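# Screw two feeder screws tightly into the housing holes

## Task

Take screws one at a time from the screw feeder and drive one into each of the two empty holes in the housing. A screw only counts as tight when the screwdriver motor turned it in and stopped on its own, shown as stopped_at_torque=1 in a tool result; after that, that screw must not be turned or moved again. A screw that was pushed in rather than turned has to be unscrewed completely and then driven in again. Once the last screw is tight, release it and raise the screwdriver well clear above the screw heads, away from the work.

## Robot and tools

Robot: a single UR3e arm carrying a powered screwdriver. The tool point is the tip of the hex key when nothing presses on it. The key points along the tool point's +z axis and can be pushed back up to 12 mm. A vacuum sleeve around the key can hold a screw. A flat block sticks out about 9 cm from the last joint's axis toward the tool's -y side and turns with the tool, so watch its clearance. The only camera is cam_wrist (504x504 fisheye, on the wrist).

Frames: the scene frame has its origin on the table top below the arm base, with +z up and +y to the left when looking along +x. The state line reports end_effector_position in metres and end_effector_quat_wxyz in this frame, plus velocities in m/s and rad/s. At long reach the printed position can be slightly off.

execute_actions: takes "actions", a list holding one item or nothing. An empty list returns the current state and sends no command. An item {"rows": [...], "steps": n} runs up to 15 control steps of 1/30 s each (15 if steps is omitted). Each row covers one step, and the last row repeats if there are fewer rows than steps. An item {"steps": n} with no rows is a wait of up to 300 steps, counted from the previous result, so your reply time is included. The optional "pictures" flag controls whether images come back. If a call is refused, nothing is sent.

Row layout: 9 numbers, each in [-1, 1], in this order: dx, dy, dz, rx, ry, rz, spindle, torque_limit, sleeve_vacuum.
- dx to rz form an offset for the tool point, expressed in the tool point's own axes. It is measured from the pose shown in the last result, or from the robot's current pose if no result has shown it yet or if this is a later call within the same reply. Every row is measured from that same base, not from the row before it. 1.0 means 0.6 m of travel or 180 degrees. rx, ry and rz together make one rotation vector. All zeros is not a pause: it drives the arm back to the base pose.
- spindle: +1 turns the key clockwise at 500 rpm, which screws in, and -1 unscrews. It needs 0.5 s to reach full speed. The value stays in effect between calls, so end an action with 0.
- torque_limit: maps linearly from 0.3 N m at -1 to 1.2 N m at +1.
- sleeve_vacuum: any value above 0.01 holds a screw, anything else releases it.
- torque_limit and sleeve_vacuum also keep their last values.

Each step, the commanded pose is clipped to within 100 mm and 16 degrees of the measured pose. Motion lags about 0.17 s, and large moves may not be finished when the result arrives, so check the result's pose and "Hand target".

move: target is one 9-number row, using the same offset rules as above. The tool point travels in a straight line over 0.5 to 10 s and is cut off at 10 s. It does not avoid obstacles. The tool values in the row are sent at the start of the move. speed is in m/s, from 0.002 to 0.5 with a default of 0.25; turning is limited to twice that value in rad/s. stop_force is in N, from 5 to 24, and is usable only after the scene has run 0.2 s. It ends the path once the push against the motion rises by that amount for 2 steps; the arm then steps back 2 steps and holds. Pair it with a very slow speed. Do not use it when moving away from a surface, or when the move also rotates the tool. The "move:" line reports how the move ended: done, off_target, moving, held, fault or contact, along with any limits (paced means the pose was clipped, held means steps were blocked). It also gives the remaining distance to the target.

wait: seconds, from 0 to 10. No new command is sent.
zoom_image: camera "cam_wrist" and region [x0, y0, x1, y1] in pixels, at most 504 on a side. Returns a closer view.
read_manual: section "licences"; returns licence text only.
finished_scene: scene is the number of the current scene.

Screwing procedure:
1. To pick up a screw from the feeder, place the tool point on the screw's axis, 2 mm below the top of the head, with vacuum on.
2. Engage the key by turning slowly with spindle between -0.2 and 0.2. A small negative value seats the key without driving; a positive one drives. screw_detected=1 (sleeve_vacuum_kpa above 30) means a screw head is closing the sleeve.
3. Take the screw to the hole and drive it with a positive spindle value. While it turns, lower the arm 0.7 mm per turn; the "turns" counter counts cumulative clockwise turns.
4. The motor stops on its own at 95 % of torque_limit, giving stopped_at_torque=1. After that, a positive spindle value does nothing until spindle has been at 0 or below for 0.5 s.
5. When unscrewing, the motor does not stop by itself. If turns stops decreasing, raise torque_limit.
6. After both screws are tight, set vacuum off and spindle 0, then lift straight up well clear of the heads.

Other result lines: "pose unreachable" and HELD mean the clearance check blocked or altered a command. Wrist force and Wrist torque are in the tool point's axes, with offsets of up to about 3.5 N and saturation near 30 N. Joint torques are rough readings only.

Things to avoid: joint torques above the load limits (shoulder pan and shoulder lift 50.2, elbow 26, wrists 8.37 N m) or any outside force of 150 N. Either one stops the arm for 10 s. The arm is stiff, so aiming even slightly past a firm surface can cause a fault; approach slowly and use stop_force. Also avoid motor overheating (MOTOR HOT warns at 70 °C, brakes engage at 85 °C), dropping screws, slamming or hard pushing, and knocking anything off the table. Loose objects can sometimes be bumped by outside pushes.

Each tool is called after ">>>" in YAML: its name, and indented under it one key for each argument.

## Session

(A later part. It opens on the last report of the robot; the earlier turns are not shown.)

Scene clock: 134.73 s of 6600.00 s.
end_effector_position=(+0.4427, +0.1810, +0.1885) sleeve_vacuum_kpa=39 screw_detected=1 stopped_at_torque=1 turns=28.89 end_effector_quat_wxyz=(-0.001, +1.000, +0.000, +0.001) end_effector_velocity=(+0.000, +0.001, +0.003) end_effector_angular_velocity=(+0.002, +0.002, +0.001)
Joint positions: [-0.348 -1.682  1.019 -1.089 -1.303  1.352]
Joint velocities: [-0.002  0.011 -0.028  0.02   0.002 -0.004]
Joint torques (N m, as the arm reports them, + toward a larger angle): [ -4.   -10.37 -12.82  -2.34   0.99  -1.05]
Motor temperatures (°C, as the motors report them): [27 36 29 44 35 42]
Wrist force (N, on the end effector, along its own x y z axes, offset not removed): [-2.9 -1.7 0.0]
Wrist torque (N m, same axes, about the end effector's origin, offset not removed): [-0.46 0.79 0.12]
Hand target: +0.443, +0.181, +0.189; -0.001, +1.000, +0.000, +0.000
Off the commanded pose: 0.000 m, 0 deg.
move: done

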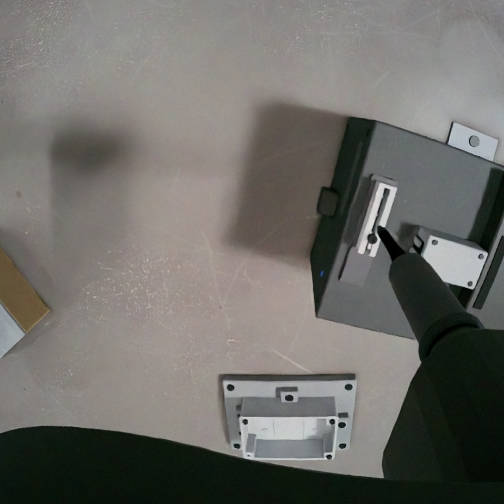

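>>> move:
  target: [0,0.23,0,0,0,0,0,0,1]

>>> move:
  target: [-0.116,0.367,0.17,0,0,0,0,0,1]
  speed: 0.22

>>> zoom_image:
  camera: "cam_wrist"
  region: [343,176,423,256]

Scene clock: 142.07 s of 6600.00 s.
end_effector_position=(+0.4425, +0.0431, +0.1879) sleeve_vacuum_kpa=39 screw_detected=1 stopped_at_torque=1 turns=28.89 end_effector_quat_wxyz=(-0.001, +1.000, +0.000, +0.000) end_effector_velocity=(+0.000, -0.001, +0.000) end_effector_angular_velocity=(+0.003, -0.003, +0.002)
Joint positions: [-0.868 -1.728  1.148 -1.011 -1.25   0.811]
Joint velocities: [-0.01  -0.001  0.004  0.001  0.005 -0.013]
Joint torques (N m, as the arm reports them, + toward a larger angle): [-5.32 -6.45 -8.85 -2.09  1.38 -1.03]
Motor temperatures (°C, as the motors report them): [27 36 29 44 35 42]
Wrist force (N, on the end effector, along its own x y z axes, offset not removed): [-2.8 -3.1 0.2]
Wrist torque (N m, same axes, about the end effector's origin, offset not removed): [-0.85 0.76 0.29]
Hand target: +0.443, +0.043, +0.188; -0.001, +1.000, +0.000, +0.000
Off the commanded pose: 0.000 m, 0 deg.
After step 90, 3.13 s passed at rest.
move: done

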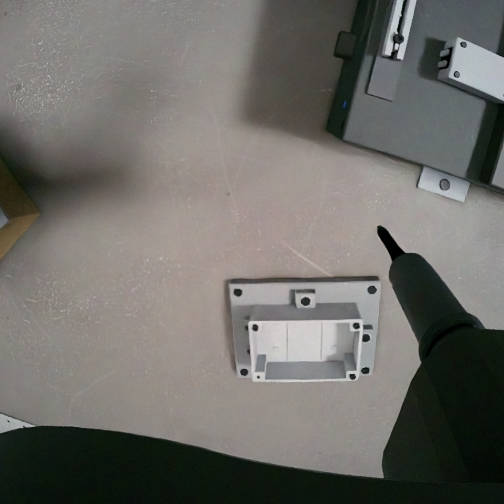

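Scene clock: 143.87 s of 6600.00 s.
end_effector_position=(+0.3729, -0.1767, +0.0851) sleeve_vacuum_kpa=39 screw_detected=1 stopped_at_torque=1 turns=28.89 end_effector_quat_wxyz=(-0.001, +1.000, +0.000, -0.000) end_effector_velocity=(-0.000, -0.001, -0.001) end_effector_angular_velocity=(+0.001, -0.000, -0.000)
Joint positions: [-1.375 -1.531  1.683 -1.58  -1.283  0.28 ]
Joint velocities: [-0.001  0.006  0.002 -0.007  0.001 -0.001]
Joint torques (N m, as the arm reports them, + toward a larger angle): [ -7.04  -8.29 -10.2   -3.37   1.64  -1.01]
Motor temperatures (°C, as the motors report them): [27 36 29 44 35 42]
Wrist force (N, on the end effector, along its own x y z axes, offset not removed): [-2.5 -2.3 -0.4]
Wrist torque (N m, same axes, about the end effector's origin, offset not removed): [-0.65 0.65 0.20]
Hand target: +0.373, -0.177, +0.085; -0.001, +1.000, +0.000, -0.000
Off the commanded pose: 0.000 m, 0 deg.
move: done

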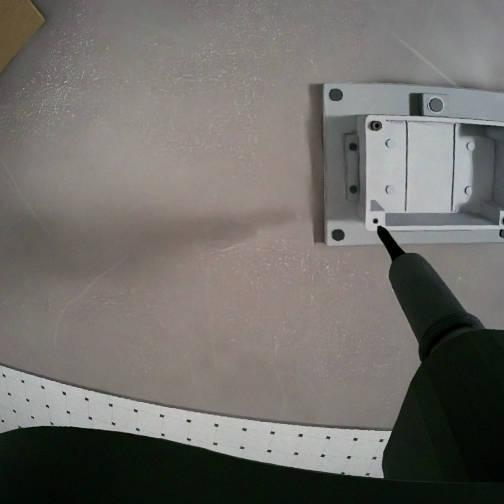

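Region (343, 176, 423, 256) of cam_wrist's 504x504 image, scaled by 6.300, with more detail than that image has.

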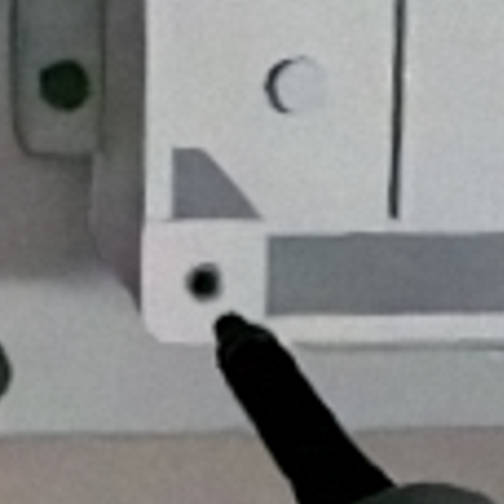

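>>> move:
  target: [-0.0005,-0.0009,0.0187,0,0,0,0,0,1]
  speed: 0.015

>>> zoom_image:
  camera: "cam_wrist"
  region: [358,206,404,252]

>>> move:
  target: [0,0,0.005,0,0,0,0,0,1]
  speed: 0.008

>>> move:
  target: [0,0,0.014,0,0,0,0.25,0,1]
  speed: 0.002
  stop_force: 7

>>> execute_actions:
  actions:
    - {"rows":[[0,0,0,0,0,0,0,0,1]],"steps":3}
  pictures: false

Scene clock: 155.93 s of 6600.00 s.
end_effector_position=(+0.3726, -0.1761, +0.0742) sleeve_vacuum_kpa=39 screw_detected=1 stopped_at_torque=1 turns=28.89 end_effector_quat_wxyz=(-0.001, +1.000, +0.000, -0.000) end_effector_velocity=(-0.000, +0.001, -0.003) end_effector_angular_velocity=(+0.003, +0.000, +0.001)
Joint positions: [-1.365 -1.526  1.729 -1.633 -1.281  0.29 ]
Joint velocities: [ 0.002  0.002  0.01  -0.011  0.001  0.   ]
Joint torques (N m, as the arm reports them, + toward a larger angle): [ -1.91  -8.34 -10.33  -3.47   1.6    0.98]
Motor temperatures (°C, as the motors report them): [27 36 29 44 35 42]
Wrist force (N, on the end effector, along its own x y z axes, offset not removed): [-2.8 -2.9 0.2]
Wrist torque (N m, same axes, about the end effector's origin, offset not removed): [-0.80 0.77 0.23]
Hand target: +0.373, -0.176, +0.074; -0.001, +1.000, +0.000, -0.000
Off the commanded pose: 0.000 m, 0 deg.
After step 90, 8.07 s passed at rest.
move: done

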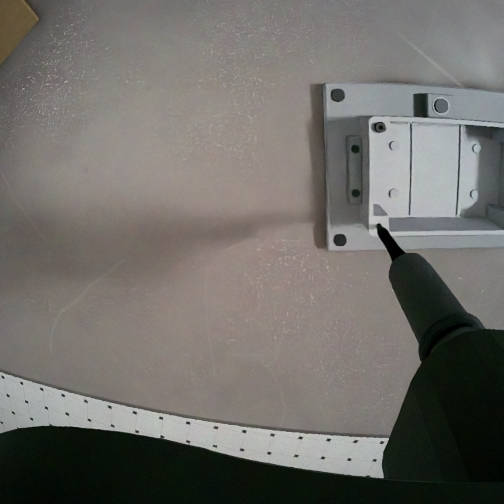

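Region (358, 206, 404, 252) of cam_wrist's 504x504 image, scaled by 10.957, with more detail than that image has.

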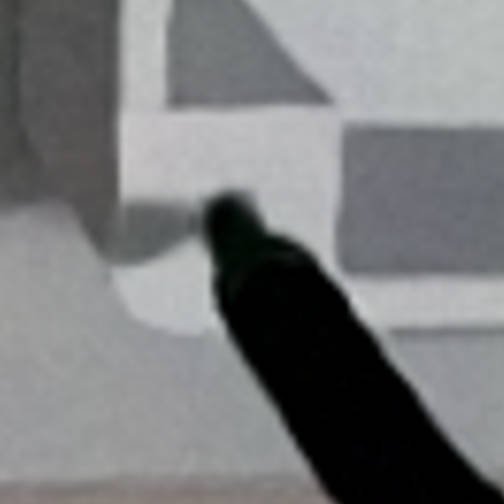

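Scene clock: 156.63 s of 6600.00 s.
end_effector_position=(+0.3726, -0.1761, +0.0713) sleeve_vacuum_kpa=39 screw_detected=1 stopped_at_torque=1 turns=28.89 end_effector_quat_wxyz=(-0.001, +1.000, +0.000, -0.000) end_effector_velocity=(-0.000, +0.000, -0.001) end_effector_angular_velocity=(+0.000, -0.000, -0.001)
Joint positions: [-1.362 -1.524  1.74  -1.647 -1.281  0.293]
Joint velocities: [ 0.001  0.001  0.005 -0.006  0.     0.002]
Joint torques (N m, as the arm reports them, + toward a larger angle): [ -1.86  -8.11 -10.03  -3.35   1.6    1.04]
Motor temperatures (°C, as the motors report them): [27 36 29 44 35 42]
Wrist force (N, on the end effector, along its own x y z axes, offset not removed): [-2.4 -1.6 -0.1]
Wrist torque (N m, same axes, about the end effector's origin, offset not removed): [-0.45 0.64 0.18]
Hand target: +0.373, -0.176, +0.071; -0.001, +1.000, +0.000, -0.000
Off the commanded pose: 0.000 m, 0 deg.
move: done

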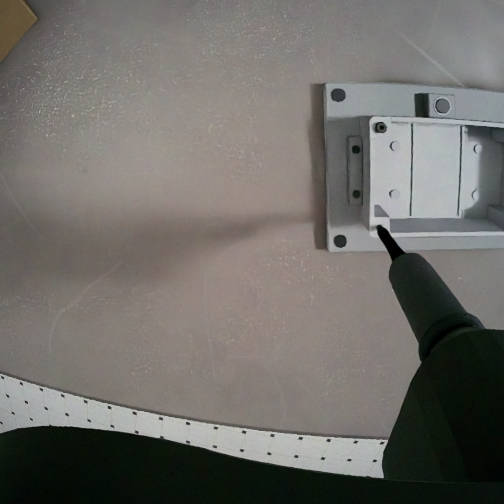

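Scene clock: 161.07 s of 6600.00 s.
end_effector_position=(+0.3727, -0.1761, +0.0629) sleeve_vacuum_kpa=40 screw_detected=1 stopped_at_torque=0 turns=38.03 end_effector_quat_wxyz=(-0.001, +1.000, +0.000, -0.000) end_effector_velocity=(-0.000, +0.000, -0.001) end_effector_angular_velocity=(-0.000, +0.001, +0.000)
Joint positions: [-1.354 -1.516  1.771 -1.688 -1.28   0.301]
Joint velocities: [ 0.001 -0.     0.002 -0.002 -0.001  0.001]
Joint torques (N m, as the arm reports them, + toward a larger angle): [-1.85 -6.96 -8.47 -2.69  0.64  1.05]
Motor temperatures (°C, as the motors report them): [27 36 29 44 35 42]
Wrist force (N, on the end effector, along its own x y z axes, offset not removed): [-0.6 -2.5 -4.3]
Wrist torque (N m, same axes, about the end effector's origin, offset not removed): [-0.67 0.71 0.25]
Hand target: +0.373, -0.176, +0.063; -0.001, +1.000, +0.000, -0.000
Off the commanded pose: 0.000 m, 0 deg.
move: done

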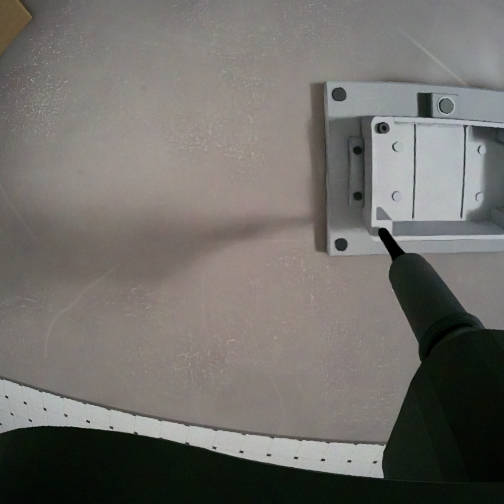

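Scene clock: 161.17 s of 6600.00 s.
end_effector_position=(+0.3727, -0.1761, +0.0629) sleeve_vacuum_kpa=40 screw_detected=1 stopped_at_torque=0 turns=38.03 end_effector_quat_wxyz=(-0.001, +1.000, +0.000, -0.000) end_effector_velocity=(+0.000, +0.000, -0.000) end_effector_angular_velocity=(+0.000, +0.001, -0.000)
Joint positions: [-1.354 -1.516  1.771 -1.688 -1.28   0.301]
Joint velocities: [ 0.001  0.    -0.     0.    -0.     0.001]
Joint torques (N m, as the arm reports them, + toward a larger angle): [-1.85 -7.15 -8.61 -2.65  0.64  1.07]
Motor temperatures (°C, as the motors report them): [27 36 29 44 35 42]
Wrist force (N, on the end effector, along its own x y z axes, offset not removed): [-0.8 -2.5 -4.8]
Wrist torque (N m, same axes, about the end effector's origin, offset not removed): [-0.65 0.73 0.21]
Hand target: +0.373, -0.176, +0.063; -0.001, +1.000, +0.000, -0.000
Off the commanded pose: 0.000 m, 0 deg.
Steps of this call (steps 1 to 3: all 3 steps of this action). Readings (end_effector_position | what the end effector reports):
1: (+0.3727, -0.1761, +0.0629) | sleeve_vacuum_kpa=40 screw_detected=1 stopped_at_torque=0 turns=38.03
2: (+0.3727, -0.1761, +0.0629) | sleeve_vacuum_kpa=40 screw_detected=1 stopped_at_torque=0 turns=38.03
3: the state above

>>> move:
  target: [0.0006,0,0.013,0,0,0,0.45,0,1]
  speed: 0.003

Scene clock: 166.67 s of 6600.00 s.
end_effector_position=(+0.3730, -0.1761, +0.0552) sleeve_vacuum_kpa=40 screw_detected=1 stopped_at_torque=1 turns=46.01 end_effector_quat_wxyz=(-0.001, +1.000, +0.000, -0.000) end_effector_velocity=(+0.000, -0.000, -0.000) end_effector_angular_velocity=(-0.001, -0.001, -0.000)
Joint positions: [-1.346 -1.507  1.797 -1.727 -1.279  0.31 ]
Joint velocities: [ 0.     0.     0.002 -0.003  0.     0.001]
Joint torques (N m, as the arm reports them, + toward a larger angle): [-1.71 -6.49 -8.41 -3.01  1.2   1.09]
Motor temperatures (°C, as the motors report them): [27 36 29 44 35 42]
Wrist force (N, on the end effector, along its own x y z axes, offset not removed): [-3.3 -2.8 -5.7]
Wrist torque (N m, same axes, about the end effector's origin, offset not removed): [-0.65 0.92 0.22]
Hand target: +0.373, -0.176, +0.055; -0.001, +1.000, +0.000, -0.000
Off the commanded pose: 0.000 m, 0 deg.
move: done

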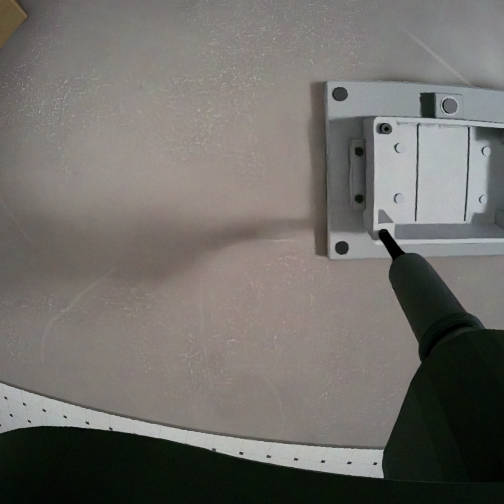

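>>> move:
  target: [0,0,-0.16,0,0,0,0,0,0]
  speed: 0.08

>>> finished_scene:
  scene: 2

Scene clock: 174.20 s of 6600.00 s.
end_effector_position=(+0.3729, -0.1763, +0.1509) sleeve_vacuum_kpa=0 screw_detected=0 stopped_at_torque=1 turns=46.01 end_effector_quat_wxyz=(-0.001, +1.000, +0.000, -0.000) end_effector_velocity=(-0.000, +0.000, +0.002) end_effector_angular_velocity=(+0.003, +0.003, +0.001)
Joint positions: [-1.435 -1.525  1.376 -1.261 -1.292  0.218]
Joint velocities: [ 0.001  0.009 -0.02   0.015 -0.002 -0.001]
Joint torques (N m, as the arm reports them, + toward a larger angle): [ -7.11  -7.69 -12.96  -1.62  -0.04  -1.03]
Motor temperatures (°C, as the motors report them): [27 36 29 44 35 42]
Wrist force (N, on the end effector, along its own x y z axes, offset not removed): [-2.4 -3.2 -0.2]
Wrist torque (N m, same axes, about the end effector's origin, offset not removed): [-0.86 0.63 0.24]
Hand target: +0.373, -0.176, +0.151; -0.001, +1.000, +0.000, -0.000
Off the commanded pose: 0.000 m, 0 deg.
After step 90, 2.87 s passed at rest.
move: done

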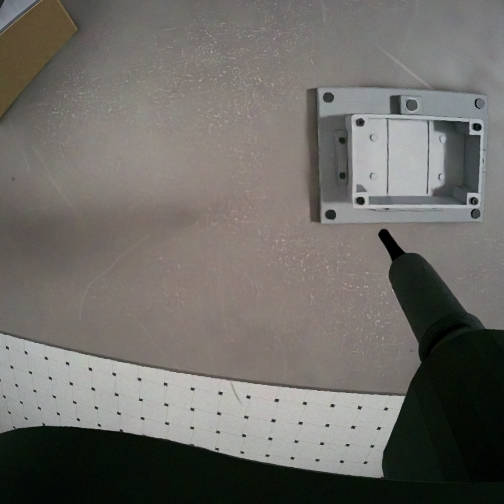

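The scene is finished: the task was done.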